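## Task

Move the blue bin, and no other bin, to the bench edge closest to the arms. Set the hook down flat on the bench next to that bin, with its handle sticking out past that same edge. All other objects must stay on whatever surface they sit on now. Nothing counts as done if it only stays put because a robot is holding it. At the end, release everything and move the arms away.

## Robot and tools

SETUP. Three identical i2rt Big YAM arms, named arm1, arm2 and arm3. Each has six revolute joints, a two-finger gripper and a wrist camera (arm1_cam_wrist, arm2_cam_wrist, arm3_cam_wrist). Two fixed room cameras, room_a and room_b, watch the scene. With joints 1 and 6 at zero and the hand level and pointing forward, the wrist camera rides on top of the hand looking toward the fingertips. The hand reaches roughly 1.0 m from the joint 1 axis at full extension. A loose object may occasionally get a short external shove.

FRAMES. Everything is expressed in one shared world frame with its origin on the floor and +z up. The hand point is midway between the fingertips; the hand z axis runs along the fingers, and the fingers open and close along the hand y axis. Foot poses are never printed.

JOINTS (all commands are absolute targets, never offsets; the tolerance counted as reached is in brackets):
- joint1_rad: -2.879 to 2.879 (0.045). Turns the whole arm about its foot; positive is counter-clockwise seen from above; 0 points the arm the way its foot faces.
- joint2_rad: 0 to 3.141 (0.14). Shoulder; 0 has the upper arm roughly level and pointing backward, increasing lifts it up and over to the front.
- joint3_rad: 0 to 3.019 (0.09). Elbow; 0 is fully folded, increasing opens it.
- joint4_rad: -1.692 to 1.57 (0.055). Hand pitch; positive tilts the fingers up.
- joint5_rad: -1.57 to 1.57 (0.03). Hand yaw sideways; positive goes to the arm's right.
- joint6_rad: -2.094 to 2.094 (0.035). Hand roll; positive is clockwise viewed from behind the hand.
- gripper_m: 0 to 0.093 (0.003). Fingertip gap in metres. Grip force is capped near 50 to 62 N per pad, lower on some grippers.
Joints move at different speeds, so the hand can sweep a wide, curved path between postures.

TOOLS.
execute_actions(actions, cameras): actions is a list holding exactly one action, or empty to just observe. The action is an object keyed by robot name; each robot gets a "joints" object mapping any of the seven key names above to an absolute target (radians for joints, metres for gripper_m). Each robot has its own entry; you may name several robots, and all their motions start at once but may finish at different times. Example: {"arm1": {"joints": {"gripper_m": 0.05}}, "arm2": {"joints": {"joint1_rad": 0.3}}}. A joint or robot you omit keeps pushing toward its previous target. Unknown keys or out-of-range numbers reject the whole call and nothing moves. cameras is a list of camera names (or "all"); omitted, null or ["all"] gives every camera, [] gives none; the "pictures" line lists image order.
wait(seconds): 0 to 10 s, commands nothing, returns state and images as an empty action would.
zoom_image(camera, region): region is [x0, y0, x1, y1] in pixels of that camera's most recent full image, origin top-left, no larger than 504 by 504.
finished_scene(scene): integer 1 or 2, ends that scene permanently and reports success; the next task arrives in its result. Only call it once the goal holds without robot support. Answering without any tool call ends everything.

RESULT LINES. joint_positions gives current joint values. joint_status tells how each commanded motion in your last accepted action ended: off_target (stopped short, may still be pushing), contact_stop or time_out (target dropped, holds where it stopped), not_followed (a self/inter-arm collision check withheld the targets; the gripper part still executes; the arm may retry those targets on later actions until you send passing ones). After a time_out a joint may keep pushing toward a target within 0.375, 0.375, 0.113, 0.225, 0.075, 0.3 rad (joints 1 to 6) of where it stands; on_its_own lists such uncommanded behaviour, and its "held at" value is the held target, not the actual position. To relieve a push, command the joint to its reported position. Tiny target changes may not move a joint. A joint carrying a load can sag. If a call reports a stop, later motion calls in that same reply are skipped.

HAZARDS. The arms do not halt on contact; they keep pressing, possibly hard. Robots squeezing against each other ends the run; hard hits can too. No line reports arm-to-arm contact, and the clearance check ignores fingers, gripper housings and wrist cameras and can react late. Objects touching robots are fine. Never knock things off the work area or to the floor. Avoid dropping, slipping, slamming or hard pushing. Sustained loads heat motors: a MOTOR HOT warning appears from 85 °C; at 100 °C that arm and its gripper go limp until cooled (OVER-TEMPERATURE FAULT), and unreached keys then read limit_stop_at_motor_heat, so resend those targets. Some heat carries into the next scene. Robots hold the last command while you think, so keep loads short. Faster robot motion is preferred. When continuing from a prior context, first send an empty actions list to learn the current scene and task.

Each tool is called by a JSON object that holds its "api" and its "payload".

## Session

{"api": "execute_actions", "payload": {"actions": []}}

Scene clock: 0.00 s.
arm1.joint_positions: joint1_rad=-0.560 joint2_rad=+0.585 joint3_rad=+1.356 joint4_rad=-1.545 joint5_rad=+0.041 joint6_rad=-0.377 gripper_m=+0.095
arm1.joint_status: not commanded
arm1.hand: x=-0.8336 y=+0.1522 z=+1.3002 quat_wxyz=(-0.377, +0.600, -0.696, -0.117) (m; scene frame)
arm2.joint_positions: joint1_rad=+0.656 joint2_rad=+0.584 joint3_rad=+1.420 joint4_rad=-1.459 joint5_rad=-0.138 joint6_rad=-0.173 gripper_m=+0.095
arm2.joint_status: not commanded
arm2.hand: x=-0.1256 y=+0.1504 z=+1.2655 quat_wxyz=(-0.192, +0.832, -0.318, -0.412) (m; scene frame)
arm3.joint_positions: joint1_rad=-0.064 joint2_rad=+0.392 joint3_rad=+1.709 joint4_rad=-1.612 joint5_rad=-0.102 joint6_rad=-0.023 gripper_m=+0.095
arm3.joint_status: not commanded
arm3.hand: x=+0.9092 y=+0.0428 z=+1.4235 quat_wxyz=(-0.435, +0.547, -0.588, -0.407) (m; scene frame)
pictures: arm1_cam_wrist, arm2_cam_wrist, arm3_cam_wrist, room_a, room_b
Images, in order (width x height): arm1_cam_wrist 616x616, arm2_cam_wrist 616x616, arm3_cam_wrist 616x616, room_a 896x504, room_b 896x504.

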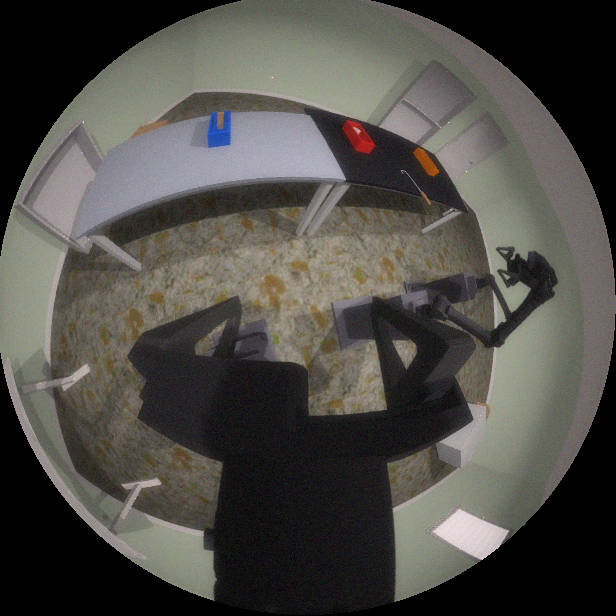

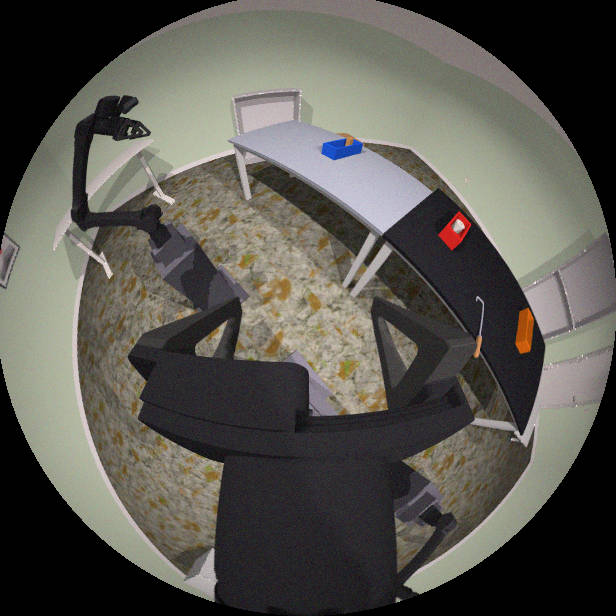

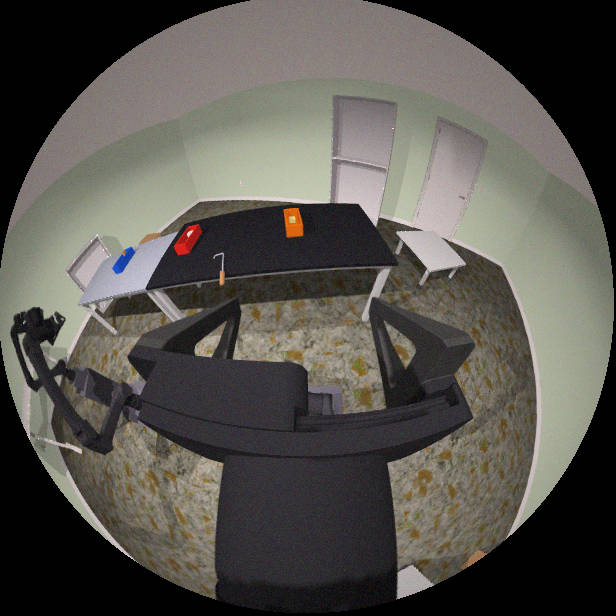

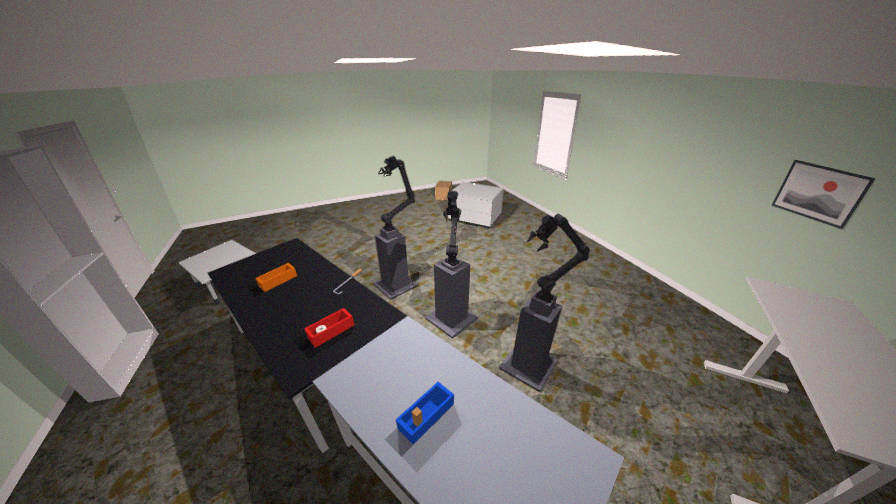

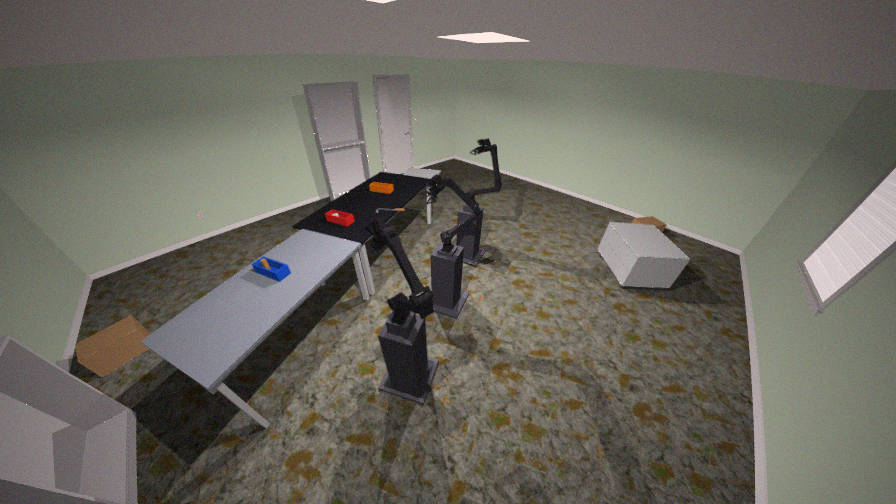

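{"api": "execute_actions", "payload": {"actions": [{"arm1":{"joints":{"joint1_rad":0,"joint2_rad":1.8,"joint3_rad":1.9,"joint4_rad":-0.6,"joint5_rad":0,"joint6_rad":0}},"arm2":{"joints":{"joint1_rad":-0.4,"joint2_rad":1.3,"joint3_rad":1.3,"joint4_rad":-0.5,"joint5_rad":0,"joint6_rad":0}},"arm3":{"joints":{"joint1_rad":0,"joint2_rad":1.57,"joint3_rad":1.57,"joint4_rad":0,"joint5_rad":0,"joint6_rad":0}}}]}}

{"api": "zoom_image", "payload": {"camera": "room_a", "region": [200,200,620,480]}}

Scene clock: 5.77 s.
arm1.joint_positions: joint1_rad=-0.002 joint2_rad=+1.835 joint3_rad=+1.876 joint4_rad=-0.628 joint5_rad=+0.001 joint6_rad=-0.016 gripper_m=+0.095
arm1.joint_status: all done
arm1.hand: x=-0.9727 y=+0.7605 z=+1.1752 quat_wxyz=(-0.334, +0.642, -0.599, -0.343) (m; scene frame)
arm2.joint_positions: joint1_rad=-0.403 joint2_rad=+1.318 joint3_rad=+1.292 joint4_rad=-0.526 joint5_rad=+0.001 joint6_rad=-0.013 gripper_m=+0.095
arm2.joint_status: all done
arm2.hand: x=+0.2661 y=+0.5218 z=+1.1025 quat_wxyz=(-0.416, +0.468, -0.739, -0.249) (m; scene frame)
arm3.joint_positions: joint1_rad=-0.008 joint2_rad=+1.575 joint3_rad=+1.560 joint4_rad=-0.017 joint5_rad=-0.004 joint6_rad=-0.013 gripper_m=+0.095
arm3.joint_status: all done
arm3.hand: x=+1.0072 y=+0.7259 z=+1.2820 quat_wxyz=(-0.524, +0.482, -0.532, -0.458) (m; scene frame)
pictures: arm1_cam_wrist, arm2_cam_wrist, arm3_cam_wrist, room_a, room_b
Images, in order (width x height): arm1_cam_wrist 616x616, arm2_cam_wrist 616x616, arm3_cam_wrist 616x616, room_a 896x504, room_b 896x504.

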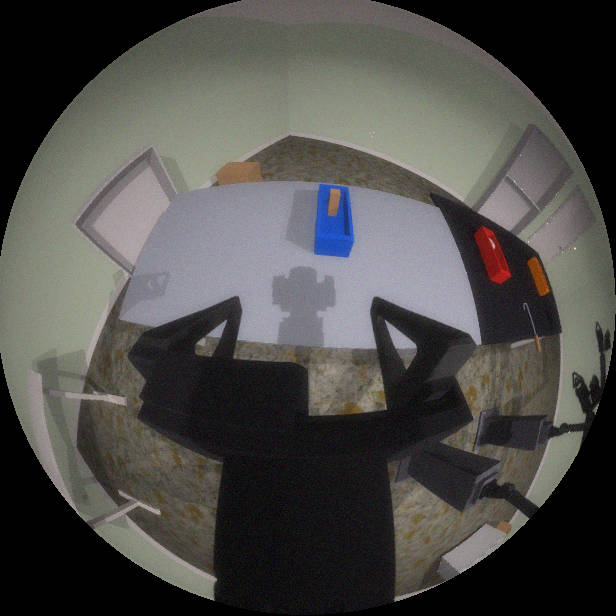

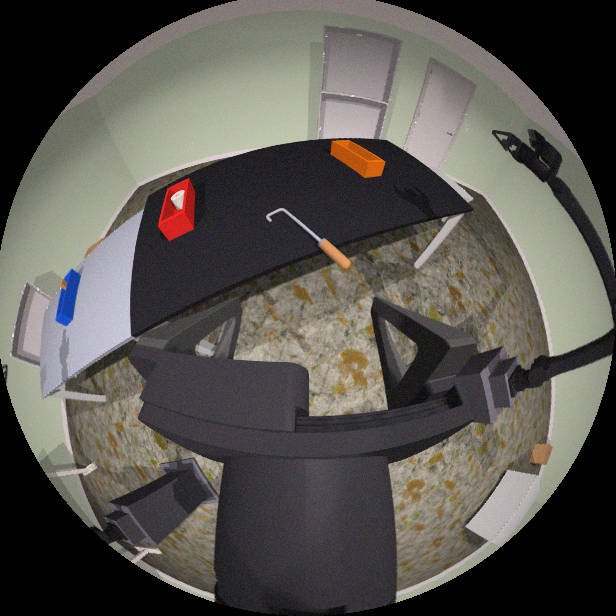

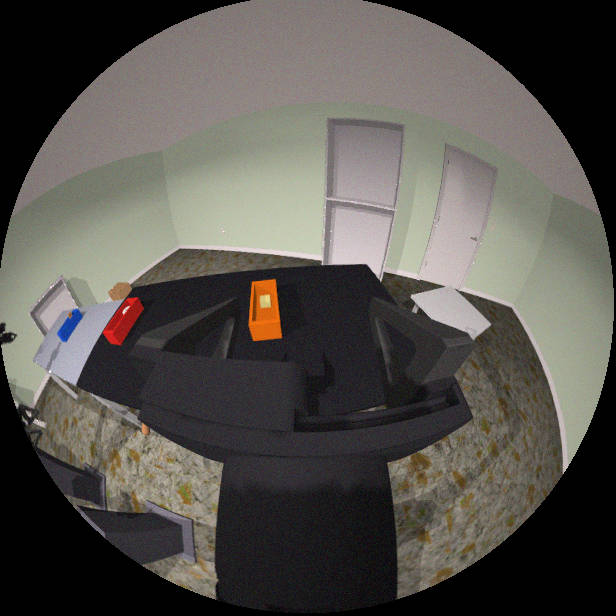

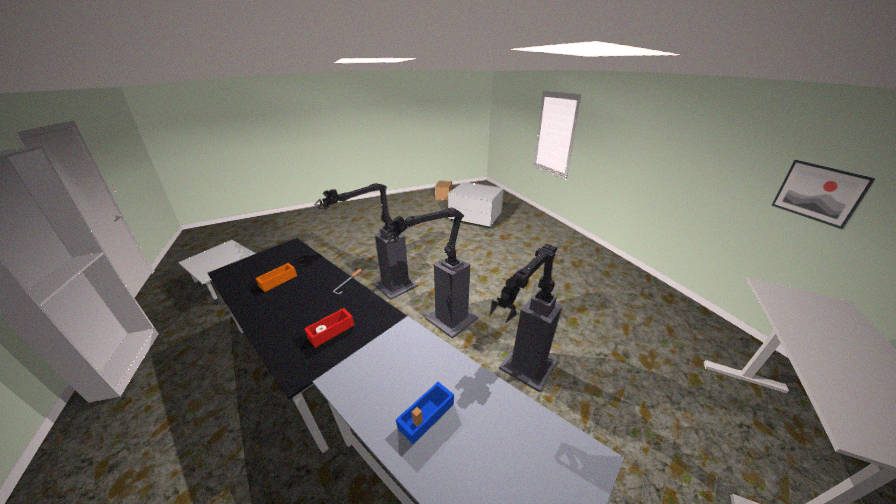

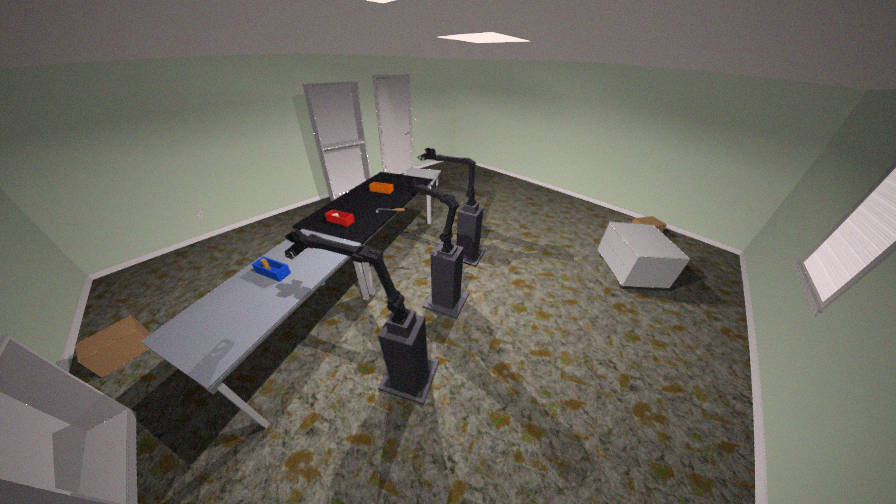

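Region (200, 200, 620, 480) of room_a's 896x504 image, scaled by 1.200, with more detail than that image has.

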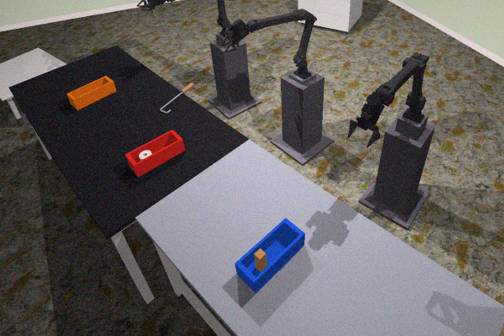

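{"api": "execute_actions", "payload": {"actions": [{"arm1":{"joints":{"joint1_rad":-0.12,"joint2_rad":2.7,"joint3_rad":2.75,"joint4_rad":-0.3}},"arm2":{"joints":{"joint1_rad":-0.82,"joint2_rad":2.2,"joint3_rad":1.25,"joint4_rad":0.98,"joint5_rad":-0.885}},"arm3":{"joints":{"joint1_rad":-0.8,"joint2_rad":0.6,"joint3_rad":0.6}}}]}}

Scene clock: 24.43 s.
arm1.joint_positions: joint1_rad=-0.127 joint2_rad=+2.742 joint3_rad=+2.679 joint4_rad=-0.319 joint5_rad=+0.000 joint6_rad=-0.015 gripper_m=+0.095
arm1.joint_status: all done
arm1.hand: x=-0.8579 y=+0.9962 z=+0.9210 quat_wxyz=(-0.418, +0.566, -0.599, -0.381) (m; scene frame)
arm2.joint_positions: joint1_rad=-0.826 joint2_rad=+2.213 joint3_rad=+1.241 joint4_rad=+0.954 joint5_rad=-0.883 joint6_rad=-0.011 gripper_m=+0.095
arm2.joint_status: all done
arm2.hand: x=+0.4660 y=+0.5429 z=+0.8021 quat_wxyz=(-0.496, +0.506, -0.505, -0.494) (m; scene frame)
arm3.joint_positions: joint1_rad=-0.792 joint2_rad=+0.614 joint3_rad=+0.600 joint4_rad=-0.010 joint5_rad=+0.004 joint6_rad=-0.011 gripper_m=+0.095
arm3.joint_status: all done
arm3.hand: x=+1.2205 y=+0.2458 z=+1.1815 quat_wxyz=(-0.663, +0.238, -0.673, -0.223) (m; scene frame)
pictures: arm1_cam_wrist, arm2_cam_wrist, arm3_cam_wrist, room_a, room_b
Images, in order (width x height): arm1_cam_wrist 616x616, arm2_cam_wrist 616x616, arm3_cam_wrist 616x616, room_a 896x504, room_b 896x504.

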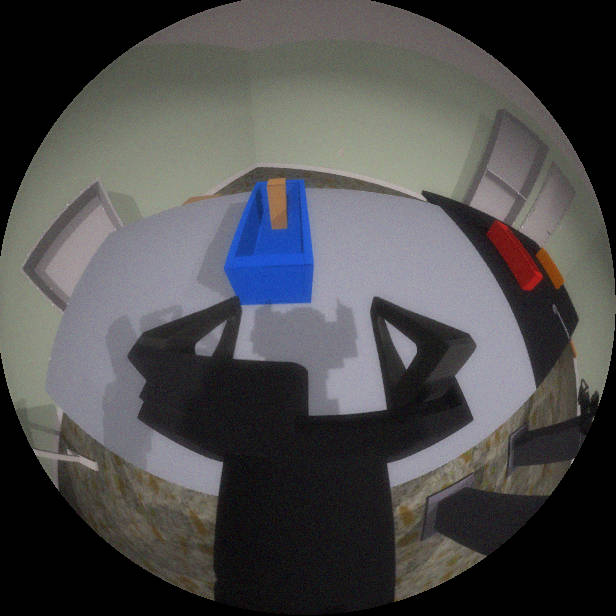

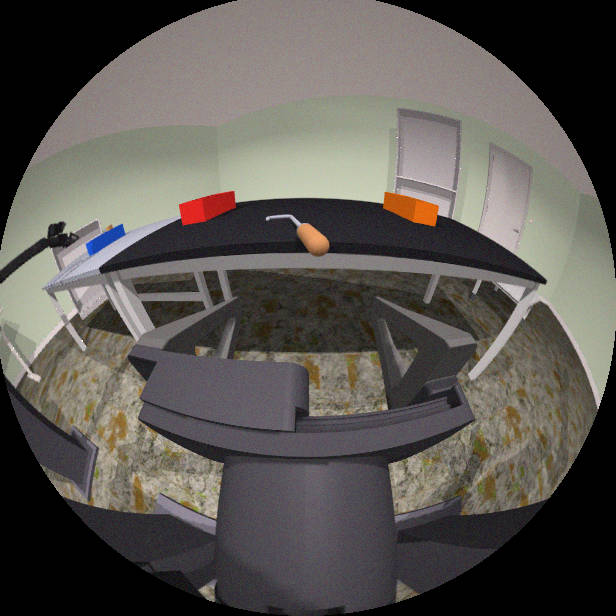

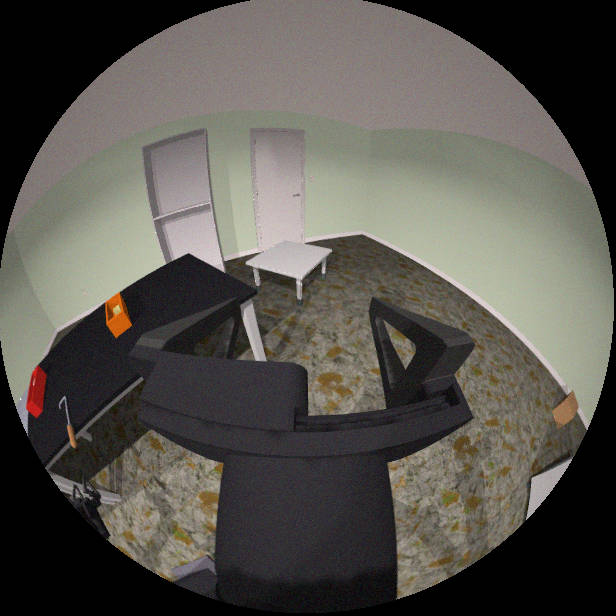

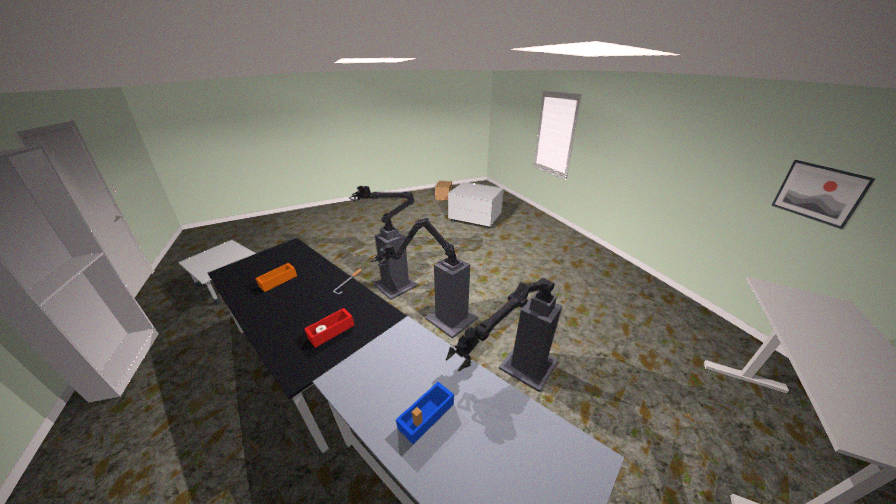

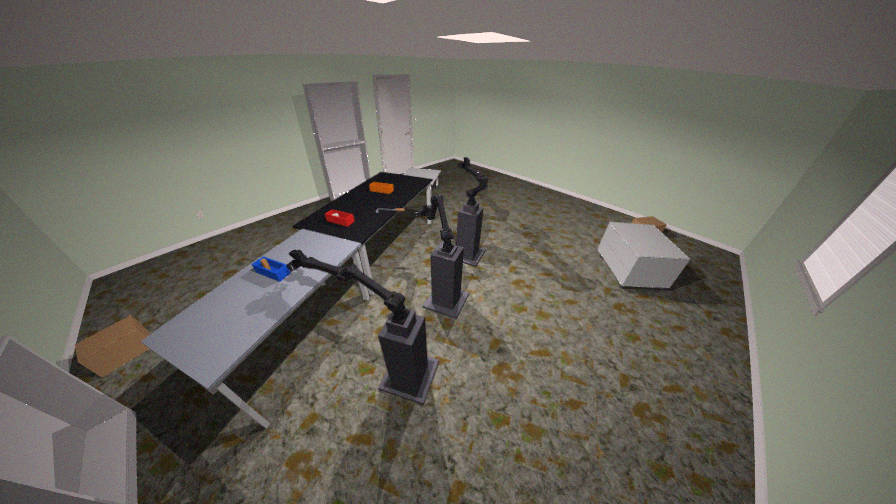

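{"api": "execute_actions", "payload": {"actions": [{"arm1":{"joints":{"joint1_rad":0.3,"joint2_rad":1.5,"joint3_rad":1.3}},"arm2":{"joints":{"joint1_rad":-0.715,"joint2_rad":2.39,"joint3_rad":1.615,"joint4_rad":0.81,"joint5_rad":-0.88}}}], "cameras": ["arm2_cam_wrist","room_b"]}}

{"api": "zoom_image", "payload": {"camera": "room_b", "region": [360,180,460,240]}}

Scene clock: 32.07 s.
arm1.joint_positions: joint1_rad=+0.294 joint2_rad=+1.508 joint3_rad=+1.291 joint4_rad=-0.312 joint5_rad=+0.002 joint6_rad=-0.013 gripper_m=+0.095
arm1.joint_status: all done
arm1.hand: x=-1.1544 y=+0.6019 z=+1.1215 quat_wxyz=(-0.295, +0.712, -0.490, -0.408) (m; scene frame)
arm2.joint_positions: joint1_rad=-0.705 joint2_rad=+2.402 joint3_rad=+1.573 joint4_rad=+0.821 joint5_rad=-0.881 joint6_rad=-0.011 gripper_m=+0.095
arm2.joint_status: all done
arm2.hand: x=+0.4573 y=+0.6571 z=+0.7793 quat_wxyz=(-0.468, +0.535, -0.470, -0.523) (m; scene frame)
arm3.joint_positions: joint1_rad=-0.792 joint2_rad=+0.614 joint3_rad=+0.600 joint4_rad=-0.010 joint5_rad=+0.004 joint6_rad=-0.011 gripper_m=+0.095
arm3.joint_status: not commanded
arm3.hand: x=+1.2205 y=+0.2458 z=+1.1815 quat_wxyz=(-0.663, +0.238, -0.673, -0.223) (m; scene frame)
pictures: arm2_cam_wrist, room_b
Images, in order (width x height): arm2_cam_wrist 616x616, room_b 896x504.

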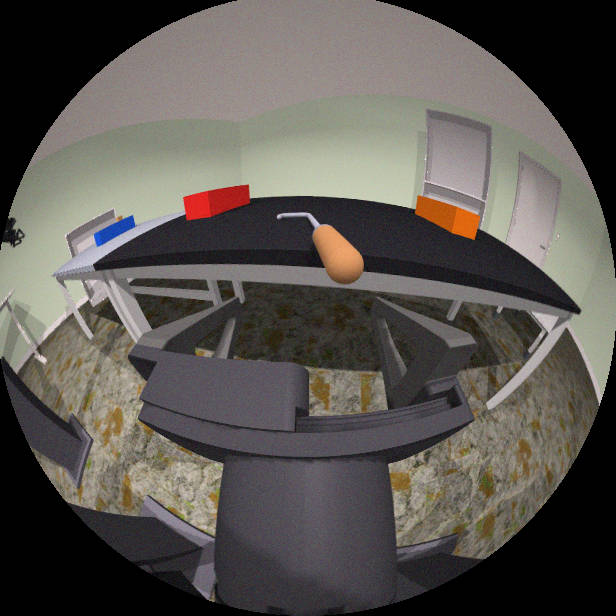

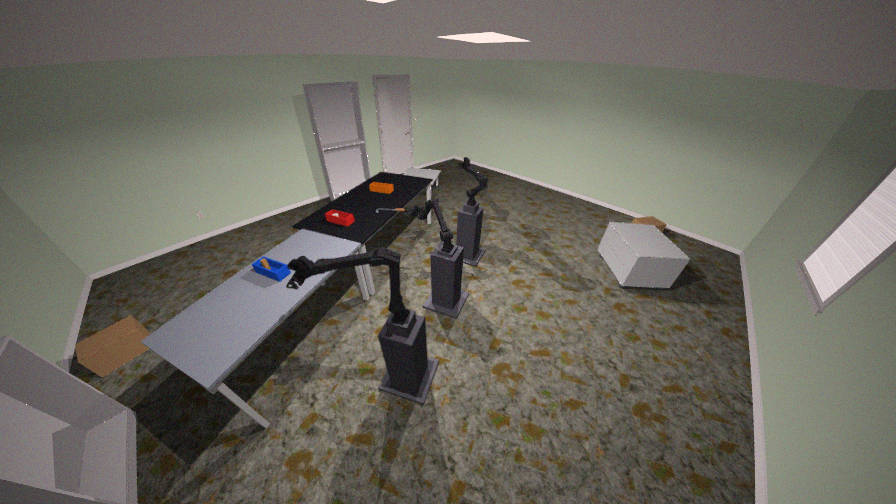

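Region (360, 180, 460, 240) of room_b's 896x504 image, scaled by 5.040, with more detail than that image has; it fills the top 302 rows of this view, and the rest is white.

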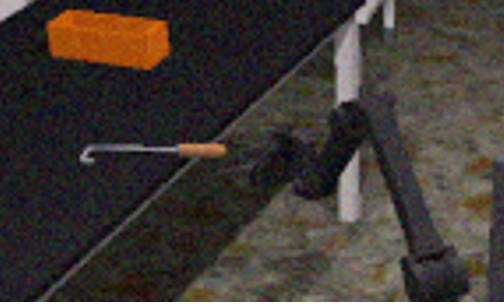

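{"api": "execute_actions", "payload": {"actions": [{"arm2":{"joints":{"joint1_rad":-0.70,"joint2_rad":2.47,"joint3_rad":1.80,"joint4_rad":0.71,"joint5_rad":-0.9}}}], "cameras": ["arm2_cam_wrist"]}}

{"api": "execute_actions", "payload": {"actions": [{"arm2":{"joints":{"joint1_rad":-0.635,"joint2_rad":2.565,"joint3_rad":2.0,"joint4_rad":0.61,"joint5_rad":-0.84}}}], "cameras": ["arm2_cam_wrist"]}}

Scene clock: 37.70 s.
arm1.joint_positions: joint1_rad=+0.294 joint2_rad=+1.508 joint3_rad=+1.291 joint4_rad=-0.312 joint5_rad=+0.002 joint6_rad=-0.013 gripper_m=+0.095
arm1.joint_status: not commanded
arm1.hand: x=-1.1544 y=+0.6019 z=+1.1215 quat_wxyz=(-0.295, +0.712, -0.490, -0.408) (m; scene frame)
arm2.joint_positions: joint1_rad=-0.705 joint2_rad=+2.461 joint3_rad=+1.747 joint4_rad=+0.725 joint5_rad=-0.899 joint6_rad=-0.011 gripper_m=+0.095
arm2.joint_status: all done
arm2.hand: x=+0.4833 y=+0.6872 z=+0.7946 quat_wxyz=(-0.470, +0.539, -0.459, -0.526) (m; scene frame)
arm3.joint_positions: joint1_rad=-0.792 joint2_rad=+0.614 joint3_rad=+0.600 joint4_rad=-0.010 joint5_rad=+0.004 joint6_rad=-0.011 gripper_m=+0.095
arm3.joint_status: not commanded
arm3.hand: x=+1.2205 y=+0.2458 z=+1.1815 quat_wxyz=(-0.663, +0.238, -0.673, -0.223) (m; scene frame)
pictures: arm2_cam_wrist
Images, in order (width x height): arm2_cam_wrist 616x616.

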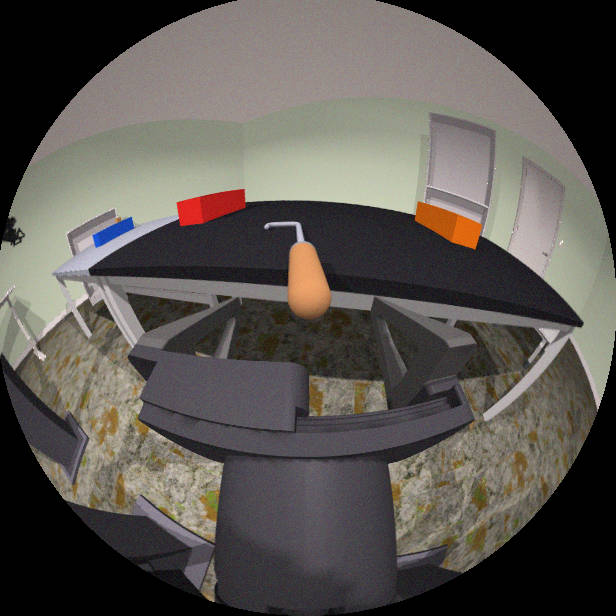

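Scene clock: 38.70 s.
arm1.joint_positions: joint1_rad=+0.294 joint2_rad=+1.508 joint3_rad=+1.291 joint4_rad=-0.312 joint5_rad=+0.002 joint6_rad=-0.013 gripper_m=+0.095
arm1.joint_status: not commanded
arm1.hand: x=-1.1544 y=+0.6019 z=+1.1215 quat_wxyz=(-0.295, +0.712, -0.490, -0.408) (m; scene frame)
arm2.joint_positions: joint1_rad=-0.627 joint2_rad=+2.560 joint3_rad=+1.940 joint4_rad=+0.624 joint5_rad=-0.841 joint6_rad=-0.011 gripper_m=+0.095
arm2.joint_status: all done
arm2.hand: x=+0.4619 y=+0.7543 z=+0.7863 quat_wxyz=(-0.462, +0.544, -0.456, -0.531) (m; scene frame)
arm3.joint_positions: joint1_rad=-0.792 joint2_rad=+0.614 joint3_rad=+0.600 joint4_rad=-0.010 joint5_rad=+0.004 joint6_rad=-0.011 gripper_m=+0.095
arm3.joint_status: not commanded
arm3.hand: x=+1.2205 y=+0.2458 z=+1.1815 quat_wxyz=(-0.663, +0.238, -0.673, -0.223) (m; scene frame)
pictures: arm2_cam_wrist
Images, in order (width x height): arm2_cam_wrist 616x616.

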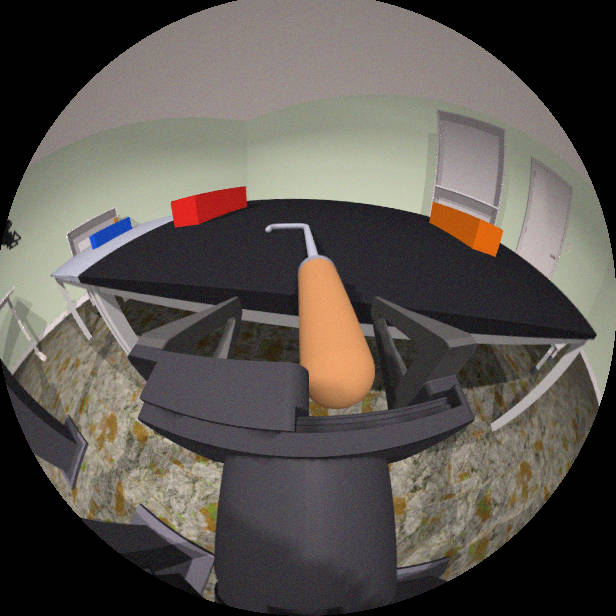

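{"api": "execute_actions", "payload": {"actions": [{"arm2":{"joints":{"joint1_rad":-0.655,"joint2_rad":2.58,"joint5_rad":-0.87}}}], "cameras": []}}

{"api": "execute_actions", "payload": {"actions": [{"arm2":{"joints":{"gripper_m":0.0}}}], "cameras": ["arm2_cam_wrist"]}}

{"api": "execute_actions", "payload": {"actions": [{"arm2":{"joints":{"joint2_rad":2.3,"joint4_rad":0.4}}}], "cameras": ["arm2_cam_wrist","room_b"]}}

Scene clock: 41.90 s.
arm1.joint_positions: joint1_rad=+0.294 joint2_rad=+1.508 joint3_rad=+1.291 joint4_rad=-0.312 joint5_rad=+0.002 joint6_rad=-0.013 gripper_m=+0.095
arm1.joint_status: not commanded
arm1.hand: x=-1.1544 y=+0.6019 z=+1.1215 quat_wxyz=(-0.295, +0.712, -0.490, -0.408) (m; scene frame)
arm2.joint_positions: joint1_rad=-0.649 joint2_rad=+2.560 joint3_rad=+1.940 joint4_rad=+0.624 joint5_rad=-0.868 joint6_rad=-0.011 gripper_m=+0.095
arm2.joint_status: all done
arm2.hand: x=+0.4738 y=+0.7436 z=+0.7865 quat_wxyz=(-0.461, +0.545, -0.455, -0.532) (m; scene frame)
arm3.joint_positions: joint1_rad=-0.792 joint2_rad=+0.614 joint3_rad=+0.600 joint4_rad=-0.010 joint5_rad=+0.004 joint6_rad=-0.011 gripper_m=+0.095
arm3.joint_status: not commanded
arm3.hand: x=+1.2205 y=+0.2458 z=+1.1815 quat_wxyz=(-0.663, +0.238, -0.673, -0.223) (m; scene frame)
pictures: none
No camera images: the call's "cameras" was empty. Leave "cameras" out to get every camera's image.

Scene clock: 42.63 s.
arm1.joint_positions: joint1_rad=+0.294 joint2_rad=+1.508 joint3_rad=+1.291 joint4_rad=-0.312 joint5_rad=+0.002 joint6_rad=-0.013 gripper_m=+0.095
arm1.joint_status: not commanded
arm1.hand: x=-1.1544 y=+0.6019 z=+1.1215 quat_wxyz=(-0.295, +0.712, -0.490, -0.408) (m; scene frame)
arm2.joint_positions: joint1_rad=-0.649 joint2_rad=+2.560 joint3_rad=+1.940 joint4_rad=+0.623 joint5_rad=-0.869 joint6_rad=-0.011 gripper_m=+0.031
arm2.joint_status: gripper_m off_target (ended at +0.031, target +0.000)
arm2.hand: x=+0.4736 y=+0.7436 z=+0.7864 quat_wxyz=(-0.460, +0.545, -0.455, -0.533) (m; scene frame)
arm3.joint_positions: joint1_rad=-0.792 joint2_rad=+0.614 joint3_rad=+0.600 joint4_rad=-0.010 joint5_rad=+0.004 joint6_rad=-0.011 gripper_m=+0.095
arm3.joint_status: not commanded
arm3.hand: x=+1.2205 y=+0.2458 z=+1.1815 quat_wxyz=(-0.663, +0.238, -0.673, -0.223) (m; scene frame)
pictures: arm2_cam_wrist
Images, in order (width x height): arm2_cam_wrist 616x616.

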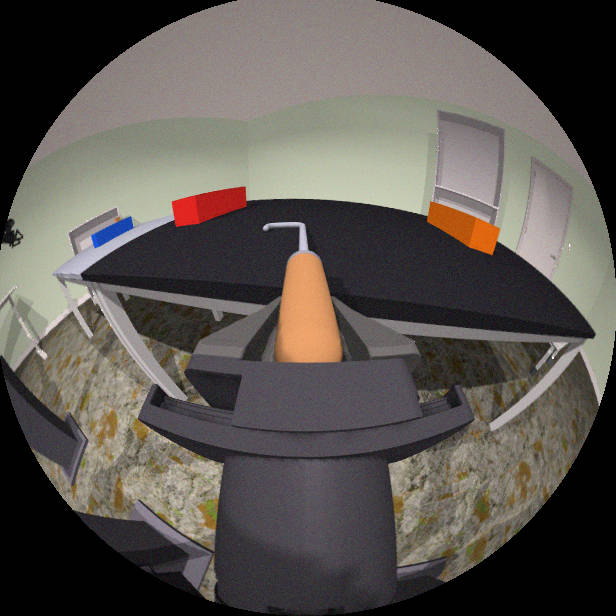

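Scene clock: 44.07 s.
arm1.joint_positions: joint1_rad=+0.294 joint2_rad=+1.508 joint3_rad=+1.291 joint4_rad=-0.312 joint5_rad=+0.002 joint6_rad=-0.013 gripper_m=+0.095
arm1.joint_status: not commanded
arm1.hand: x=-1.1544 y=+0.6019 z=+1.1215 quat_wxyz=(-0.295, +0.712, -0.490, -0.408) (m; scene frame)
arm2.joint_positions: joint1_rad=-0.649 joint2_rad=+2.329 joint3_rad=+1.944 joint4_rad=+0.394 joint5_rad=-0.869 joint6_rad=-0.011 gripper_m=+0.031
arm2.joint_status: all done
arm2.hand: x=+0.4725 y=+0.7442 z=+0.9426 quat_wxyz=(-0.462, +0.545, -0.453, -0.533) (m; scene frame)
arm3.joint_positions: joint1_rad=-0.792 joint2_rad=+0.614 joint3_rad=+0.600 joint4_rad=-0.010 joint5_rad=+0.004 joint6_rad=-0.011 gripper_m=+0.095
arm3.joint_status: not commanded
arm3.hand: x=+1.2205 y=+0.2458 z=+1.1815 quat_wxyz=(-0.663, +0.238, -0.673, -0.223) (m; scene frame)
pictures: arm2_cam_wrist, room_b
Images, in order (width x height): arm2_cam_wrist 616x616, room_b 896x504.

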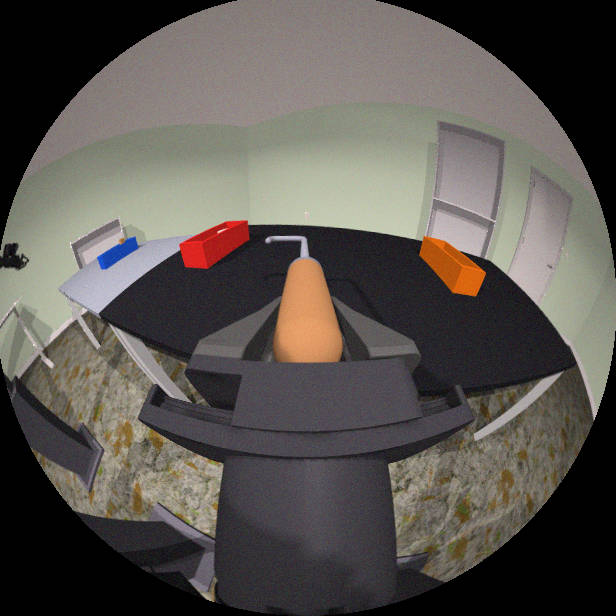

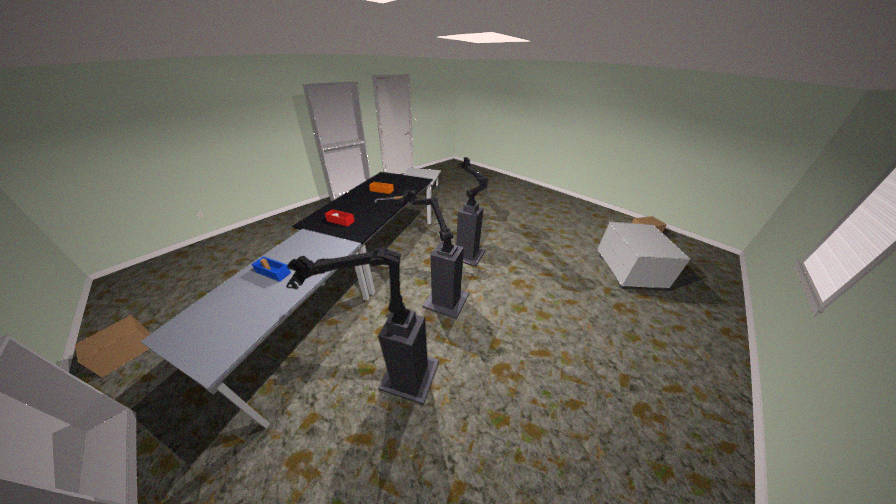

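{"api": "execute_actions", "payload": {"actions": [{"arm2":{"joints":{"joint1_rad":0.765,"joint5_rad":0.72}}}], "cameras": []}}

{"api": "execute_actions", "payload": {"actions": [{"arm2":{"joints":{"joint2_rad":2.52,"joint4_rad":0.62}}}], "cameras": ["arm2_cam_wrist","room_b"]}}

Scene clock: 49.53 s.
arm1.joint_positions: joint1_rad=+0.294 joint2_rad=+1.508 joint3_rad=+1.291 joint4_rad=-0.312 joint5_rad=+0.002 joint6_rad=-0.013 gripper_m=+0.095
arm1.joint_status: not commanded
arm1.hand: x=-1.1544 y=+0.6019 z=+1.1215 quat_wxyz=(-0.295, +0.712, -0.490, -0.408) (m; scene frame)
arm2.joint_positions: joint1_rad=+0.763 joint2_rad=+2.335 joint3_rad=+1.944 joint4_rad=+0.388 joint5_rad=+0.720 joint6_rad=-0.011 gripper_m=+0.031
arm2.joint_status: all done
arm2.hand: x=-0.4834 y=+0.7477 z=+0.9315 quat_wxyz=(-0.505, +0.504, -0.502, -0.489) (m; scene frame)
arm3.joint_positions: joint1_rad=-0.792 joint2_rad=+0.614 joint3_rad=+0.600 joint4_rad=-0.010 joint5_rad=+0.004 joint6_rad=-0.011 gripper_m=+0.095
arm3.joint_status: not commanded
arm3.hand: x=+1.2205 y=+0.2458 z=+1.1815 quat_wxyz=(-0.663, +0.238, -0.673, -0.223) (m; scene frame)
pictures: none
No camera images: the call's "cameras" was empty. Leave "cameras" out to get every camera's image.

Scene clock: 50.83 s.
arm1.joint_positions: joint1_rad=+0.294 joint2_rad=+1.508 joint3_rad=+1.291 joint4_rad=-0.312 joint5_rad=+0.002 joint6_rad=-0.013 gripper_m=+0.095
arm1.joint_status: not commanded
arm1.hand: x=-1.1544 y=+0.6019 z=+1.1215 quat_wxyz=(-0.295, +0.712, -0.490, -0.408) (m; scene frame)
arm2.joint_positions: joint1_rad=+0.764 joint2_rad=+2.549 joint3_rad=+1.946 joint4_rad=+0.600 joint5_rad=+0.719 joint6_rad=-0.007 gripper_m=+0.031
arm2.joint_status: all done
arm2.hand: x=-0.4849 y=+0.7478 z=+0.7892 quat_wxyz=(-0.504, +0.503, -0.502, -0.490) (m; scene frame)
arm3.joint_positions: joint1_rad=-0.792 joint2_rad=+0.614 joint3_rad=+0.600 joint4_rad=-0.010 joint5_rad=+0.004 joint6_rad=-0.011 gripper_m=+0.095
arm3.joint_status: not commanded
arm3.hand: x=+1.2205 y=+0.2458 z=+1.1815 quat_wxyz=(-0.663, +0.238, -0.673, -0.223) (m; scene frame)
pictures: arm2_cam_wrist, room_b
Images, in order (width x height): arm2_cam_wrist 616x616, room_b 896x504.

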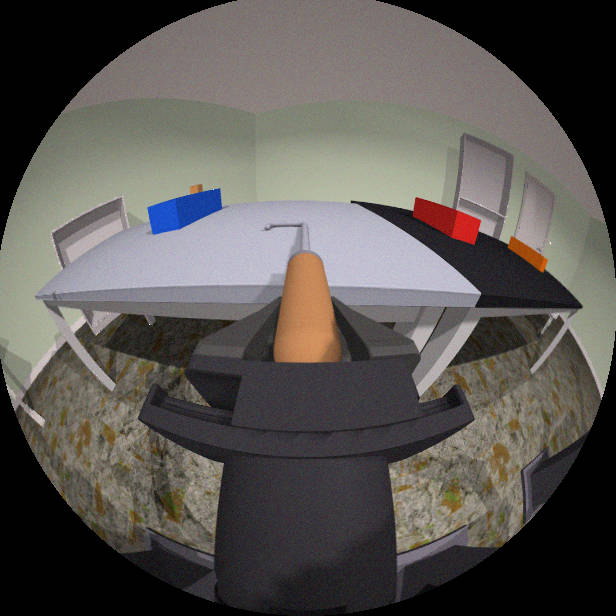

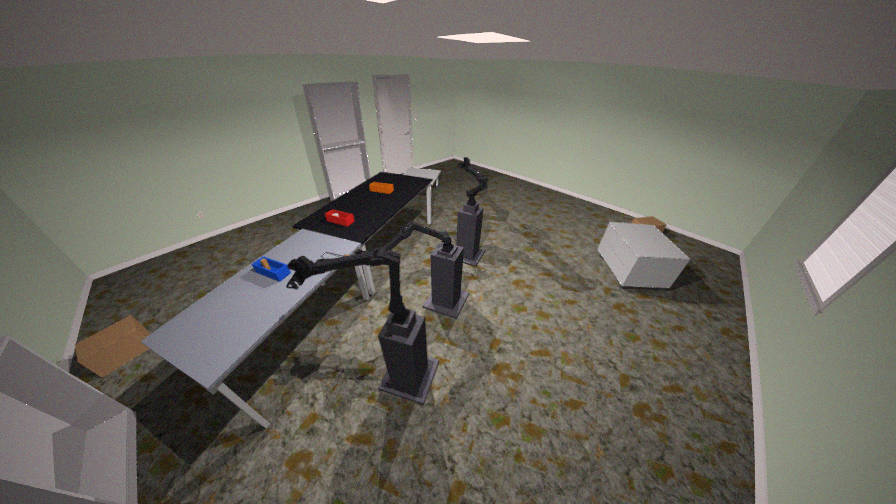

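{"api": "execute_actions", "payload": {"actions": [{"arm2":{"joints":{"joint1_rad":0.735,"joint5_rad":0.69}}}], "cameras": []}}

{"api": "execute_actions", "payload": {"actions": [{"arm2":{"joints":{"gripper_m":0.093}}}], "cameras": ["arm2_cam_wrist"]}}

{"api": "execute_actions", "payload": {"actions": [{"arm2":{"joints":{"joint2_rad":2.2,"joint4_rad":0.4}}}], "cameras": []}}

{"api": "execute_actions", "payload": {"actions": [{"arm2":{"joints":{"joint1_rad":-0.4,"joint2_rad":1.2,"joint3_rad":1.1,"joint4_rad":-0.3}},"arm1":{"joints":{"joint1_rad":-0.718,"joint2_rad":2.55,"joint3_rad":2.07,"joint4_rad":0.58,"joint5_rad":-0.673}}}], "cameras": ["arm1_cam_wrist","room_b"]}}

Scene clock: 59.30 s.
arm1.joint_positions: joint1_rad=+0.294 joint2_rad=+1.508 joint3_rad=+1.291 joint4_rad=-0.312 joint5_rad=+0.002 joint6_rad=-0.013 gripper_m=+0.095
arm1.joint_status: not commanded
arm1.hand: x=-1.1544 y=+0.6019 z=+1.1215 quat_wxyz=(-0.295, +0.712, -0.490, -0.408) (m; scene frame)
arm2.joint_positions: joint1_rad=+0.744 joint2_rad=+2.549 joint3_rad=+1.946 joint4_rad=+0.600 joint5_rad=+0.689 joint6_rad=-0.007 gripper_m=+0.031
arm2.joint_status: all done
arm2.hand: x=-0.4750 y=+0.7575 z=+0.7891 quat_wxyz=(-0.501, +0.506, -0.500, -0.493) (m; scene frame)
arm3.joint_positions: joint1_rad=-0.792 joint2_rad=+0.614 joint3_rad=+0.600 joint4_rad=-0.010 joint5_rad=+0.004 joint6_rad=-0.011 gripper_m=+0.095
arm3.joint_status: not commanded
arm3.hand: x=+1.2205 y=+0.2458 z=+1.1815 quat_wxyz=(-0.663, +0.238, -0.673, -0.223) (m; scene frame)
pictures: none
No camera images: the call's "cameras" was empty. Leave "cameras" out to get every camera's image.

Scene clock: 60.00 s.
arm1.joint_positions: joint1_rad=+0.294 joint2_rad=+1.508 joint3_rad=+1.291 joint4_rad=-0.312 joint5_rad=+0.002 joint6_rad=-0.013 gripper_m=+0.095
arm1.joint_status: not commanded
arm1.hand: x=-1.1544 y=+0.6019 z=+1.1215 quat_wxyz=(-0.295, +0.712, -0.490, -0.408) (m; scene frame)
arm2.joint_positions: joint1_rad=+0.744 joint2_rad=+2.547 joint3_rad=+1.946 joint4_rad=+0.600 joint5_rad=+0.689 joint6_rad=-0.007 gripper_m=+0.093
arm2.joint_status: all done
arm2.hand: x=-0.4751 y=+0.7576 z=+0.7908 quat_wxyz=(-0.501, +0.505, -0.500, -0.493) (m; scene frame)
arm3.joint_positions: joint1_rad=-0.792 joint2_rad=+0.614 joint3_rad=+0.600 joint4_rad=-0.010 joint5_rad=+0.004 joint6_rad=-0.011 gripper_m=+0.095
arm3.joint_status: not commanded
arm3.hand: x=+1.2205 y=+0.2458 z=+1.1815 quat_wxyz=(-0.663, +0.238, -0.673, -0.223) (m; scene frame)
pictures: arm2_cam_wrist
Images, in order (width x height): arm2_cam_wrist 616x616.

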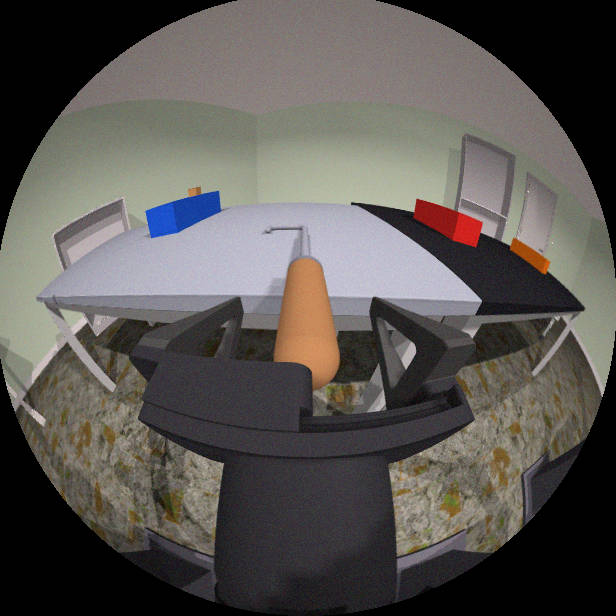

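Scene clock: 61.50 s.
arm1.joint_positions: joint1_rad=+0.294 joint2_rad=+1.508 joint3_rad=+1.291 joint4_rad=-0.312 joint5_rad=+0.002 joint6_rad=-0.013 gripper_m=+0.095
arm1.joint_status: not commanded
arm1.hand: x=-1.1544 y=+0.6019 z=+1.1215 quat_wxyz=(-0.295, +0.712, -0.490, -0.408) (m; scene frame)
arm2.joint_positions: joint1_rad=+0.744 joint2_rad=+2.194 joint3_rad=+1.979 joint4_rad=+0.413 joint5_rad=+0.689 joint6_rad=-0.007 gripper_m=+0.093
arm2.joint_status: all done
arm2.hand: x=-0.4631 y=+0.7438 z=+1.0784 quat_wxyz=(-0.506, +0.433, -0.491, -0.561) (m; scene frame)
arm3.joint_positions: joint1_rad=-0.792 joint2_rad=+0.614 joint3_rad=+0.600 joint4_rad=-0.010 joint5_rad=+0.004 joint6_rad=-0.011 gripper_m=+0.095
arm3.joint_status: not commanded
arm3.hand: x=+1.2205 y=+0.2458 z=+1.1815 quat_wxyz=(-0.663, +0.238, -0.673, -0.223) (m; scene frame)
pictures: none
No camera images: the call's "cameras" was empty. Leave "cameras" out to get every camera's image.

Scene clock: 63.73 s.
arm1.joint_positions: joint1_rad=-0.710 joint2_rad=+2.591 joint3_rad=+2.007 joint4_rad=+0.553 joint5_rad=-0.672 joint6_rad=-0.012 gripper_m=+0.095
arm1.joint_status: all done
arm1.hand: x=-0.4632 y=+0.7770 z=+0.8729 quat_wxyz=(-0.492, +0.506, -0.499, -0.502) (m; scene frame)
arm2.joint_positions: joint1_rad=-0.398 joint2_rad=+1.189 joint3_rad=+1.107 joint4_rad=-0.286 joint5_rad=+0.692 joint6_rad=-0.007 gripper_m=+0.093
arm2.joint_status: all done
arm2.hand: x=+0.3320 y=+0.4151 z=+1.1303 quat_wxyz=(-0.601, +0.253, -0.757, -0.038) (m; scene frame)
arm3.joint_positions: joint1_rad=-0.792 joint2_rad=+0.614 joint3_rad=+0.600 joint4_rad=-0.010 joint5_rad=+0.004 joint6_rad=-0.011 gripper_m=+0.095
arm3.joint_status: not commanded
arm3.hand: x=+1.2205 y=+0.2458 z=+1.1815 quat_wxyz=(-0.663, +0.238, -0.673, -0.223) (m; scene frame)
pictures: arm1_cam_wrist, room_b
Images, in order (width x height): arm1_cam_wrist 616x616, room_b 896x504.

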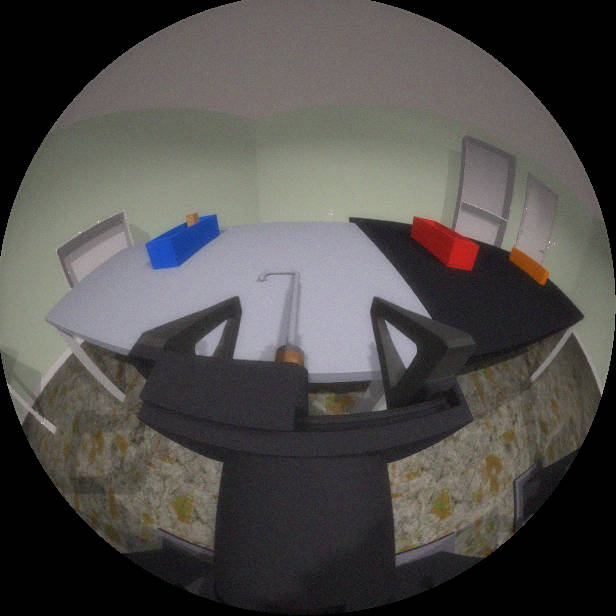

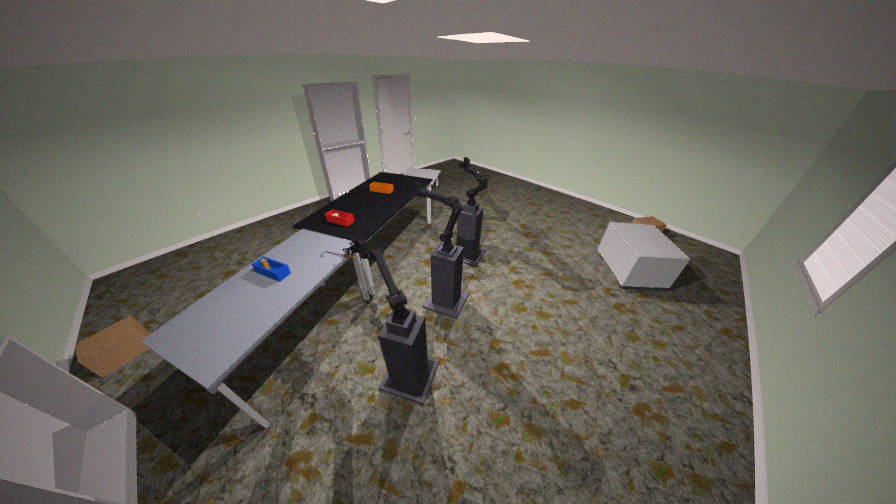

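{"api": "execute_actions", "payload": {"actions": [{"arm1":{"joints":{"joint2_rad":2.70,"joint4_rad":0.75}}}], "cameras": ["arm1_cam_wrist"]}}

Scene clock: 66.93 s.
arm1.joint_positions: joint1_rad=-0.710 joint2_rad=+2.704 joint3_rad=+2.021 joint4_rad=+0.723 joint5_rad=-0.672 joint6_rad=-0.012 gripper_m=+0.095
arm1.joint_status: all done
arm1.hand: x=-0.4681 y=+0.7706 z=+0.8163 quat_wxyz=(-0.518, +0.502, -0.474, -0.505) (m; scene frame)
arm2.joint_positions: joint1_rad=-0.398 joint2_rad=+1.189 joint3_rad=+1.107 joint4_rad=-0.286 joint5_rad=+0.692 joint6_rad=-0.007 gripper_m=+0.093
arm2.joint_status: not commanded
arm2.hand: x=+0.3320 y=+0.4151 z=+1.1303 quat_wxyz=(-0.601, +0.253, -0.757, -0.038) (m; scene frame)
arm3.joint_positions: joint1_rad=-0.792 joint2_rad=+0.614 joint3_rad=+0.600 joint4_rad=-0.010 joint5_rad=+0.004 joint6_rad=-0.011 gripper_m=+0.095
arm3.joint_status: not commanded
arm3.hand: x=+1.2205 y=+0.2458 z=+1.1815 quat_wxyz=(-0.663, +0.238, -0.673, -0.223) (m; scene frame)
pictures: arm1_cam_wrist
Images, in order (width x height): arm1_cam_wrist 616x616.

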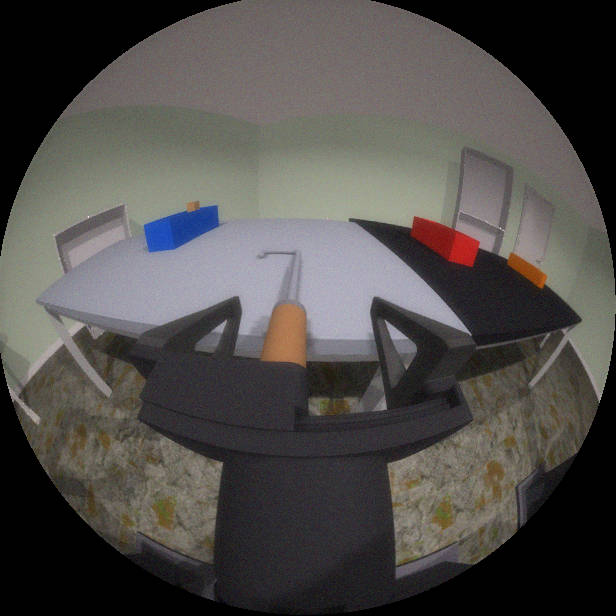

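Lower via elbow (−0.07).

{"api": "execute_actions", "payload": {"actions": [{"arm1":{"joints":{"joint3_rad":1.96}}}], "cameras": ["arm1_cam_wrist"]}}

Scene clock: 69.20 s.
arm1.joint_positions: joint1_rad=-0.710 joint2_rad=+2.704 joint3_rad=+1.959 joint4_rad=+0.726 joint5_rad=-0.672 joint6_rad=-0.012 gripper_m=+0.095
arm1.joint_status: all done
arm1.hand: x=-0.4774 y=+0.7589 z=+0.7859 quat_wxyz=(-0.497, +0.505, -0.495, -0.503) (m; scene frame)
arm2.joint_positions: joint1_rad=-0.398 joint2_rad=+1.189 joint3_rad=+1.107 joint4_rad=-0.286 joint5_rad=+0.692 joint6_rad=-0.007 gripper_m=+0.093
arm2.joint_status: not commanded
arm2.hand: x=+0.3320 y=+0.4151 z=+1.1303 quat_wxyz=(-0.601, +0.253, -0.757, -0.038) (m; scene frame)
arm3.joint_positions: joint1_rad=-0.792 joint2_rad=+0.614 joint3_rad=+0.600 joint4_rad=-0.010 joint5_rad=+0.004 joint6_rad=-0.011 gripper_m=+0.095
arm3.joint_status: not commanded
arm3.hand: x=+1.2205 y=+0.2458 z=+1.1815 quat_wxyz=(-0.663, +0.238, -0.673, -0.223) (m; scene frame)
pictures: arm1_cam_wrist
Images, in order (width x height): arm1_cam_wrist 616x616.

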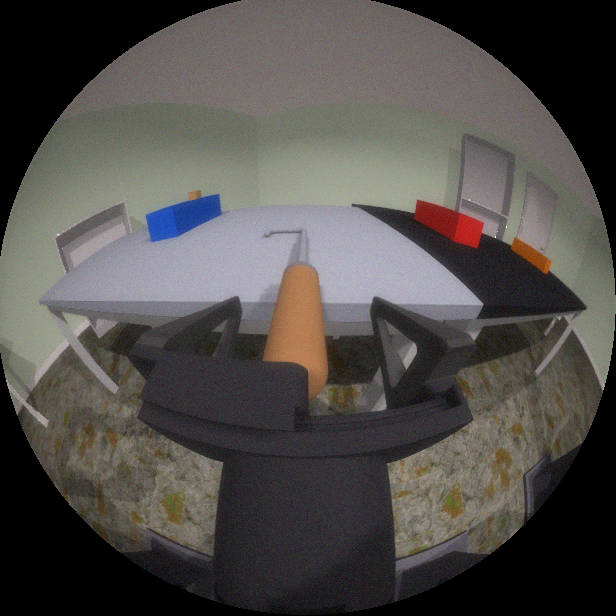

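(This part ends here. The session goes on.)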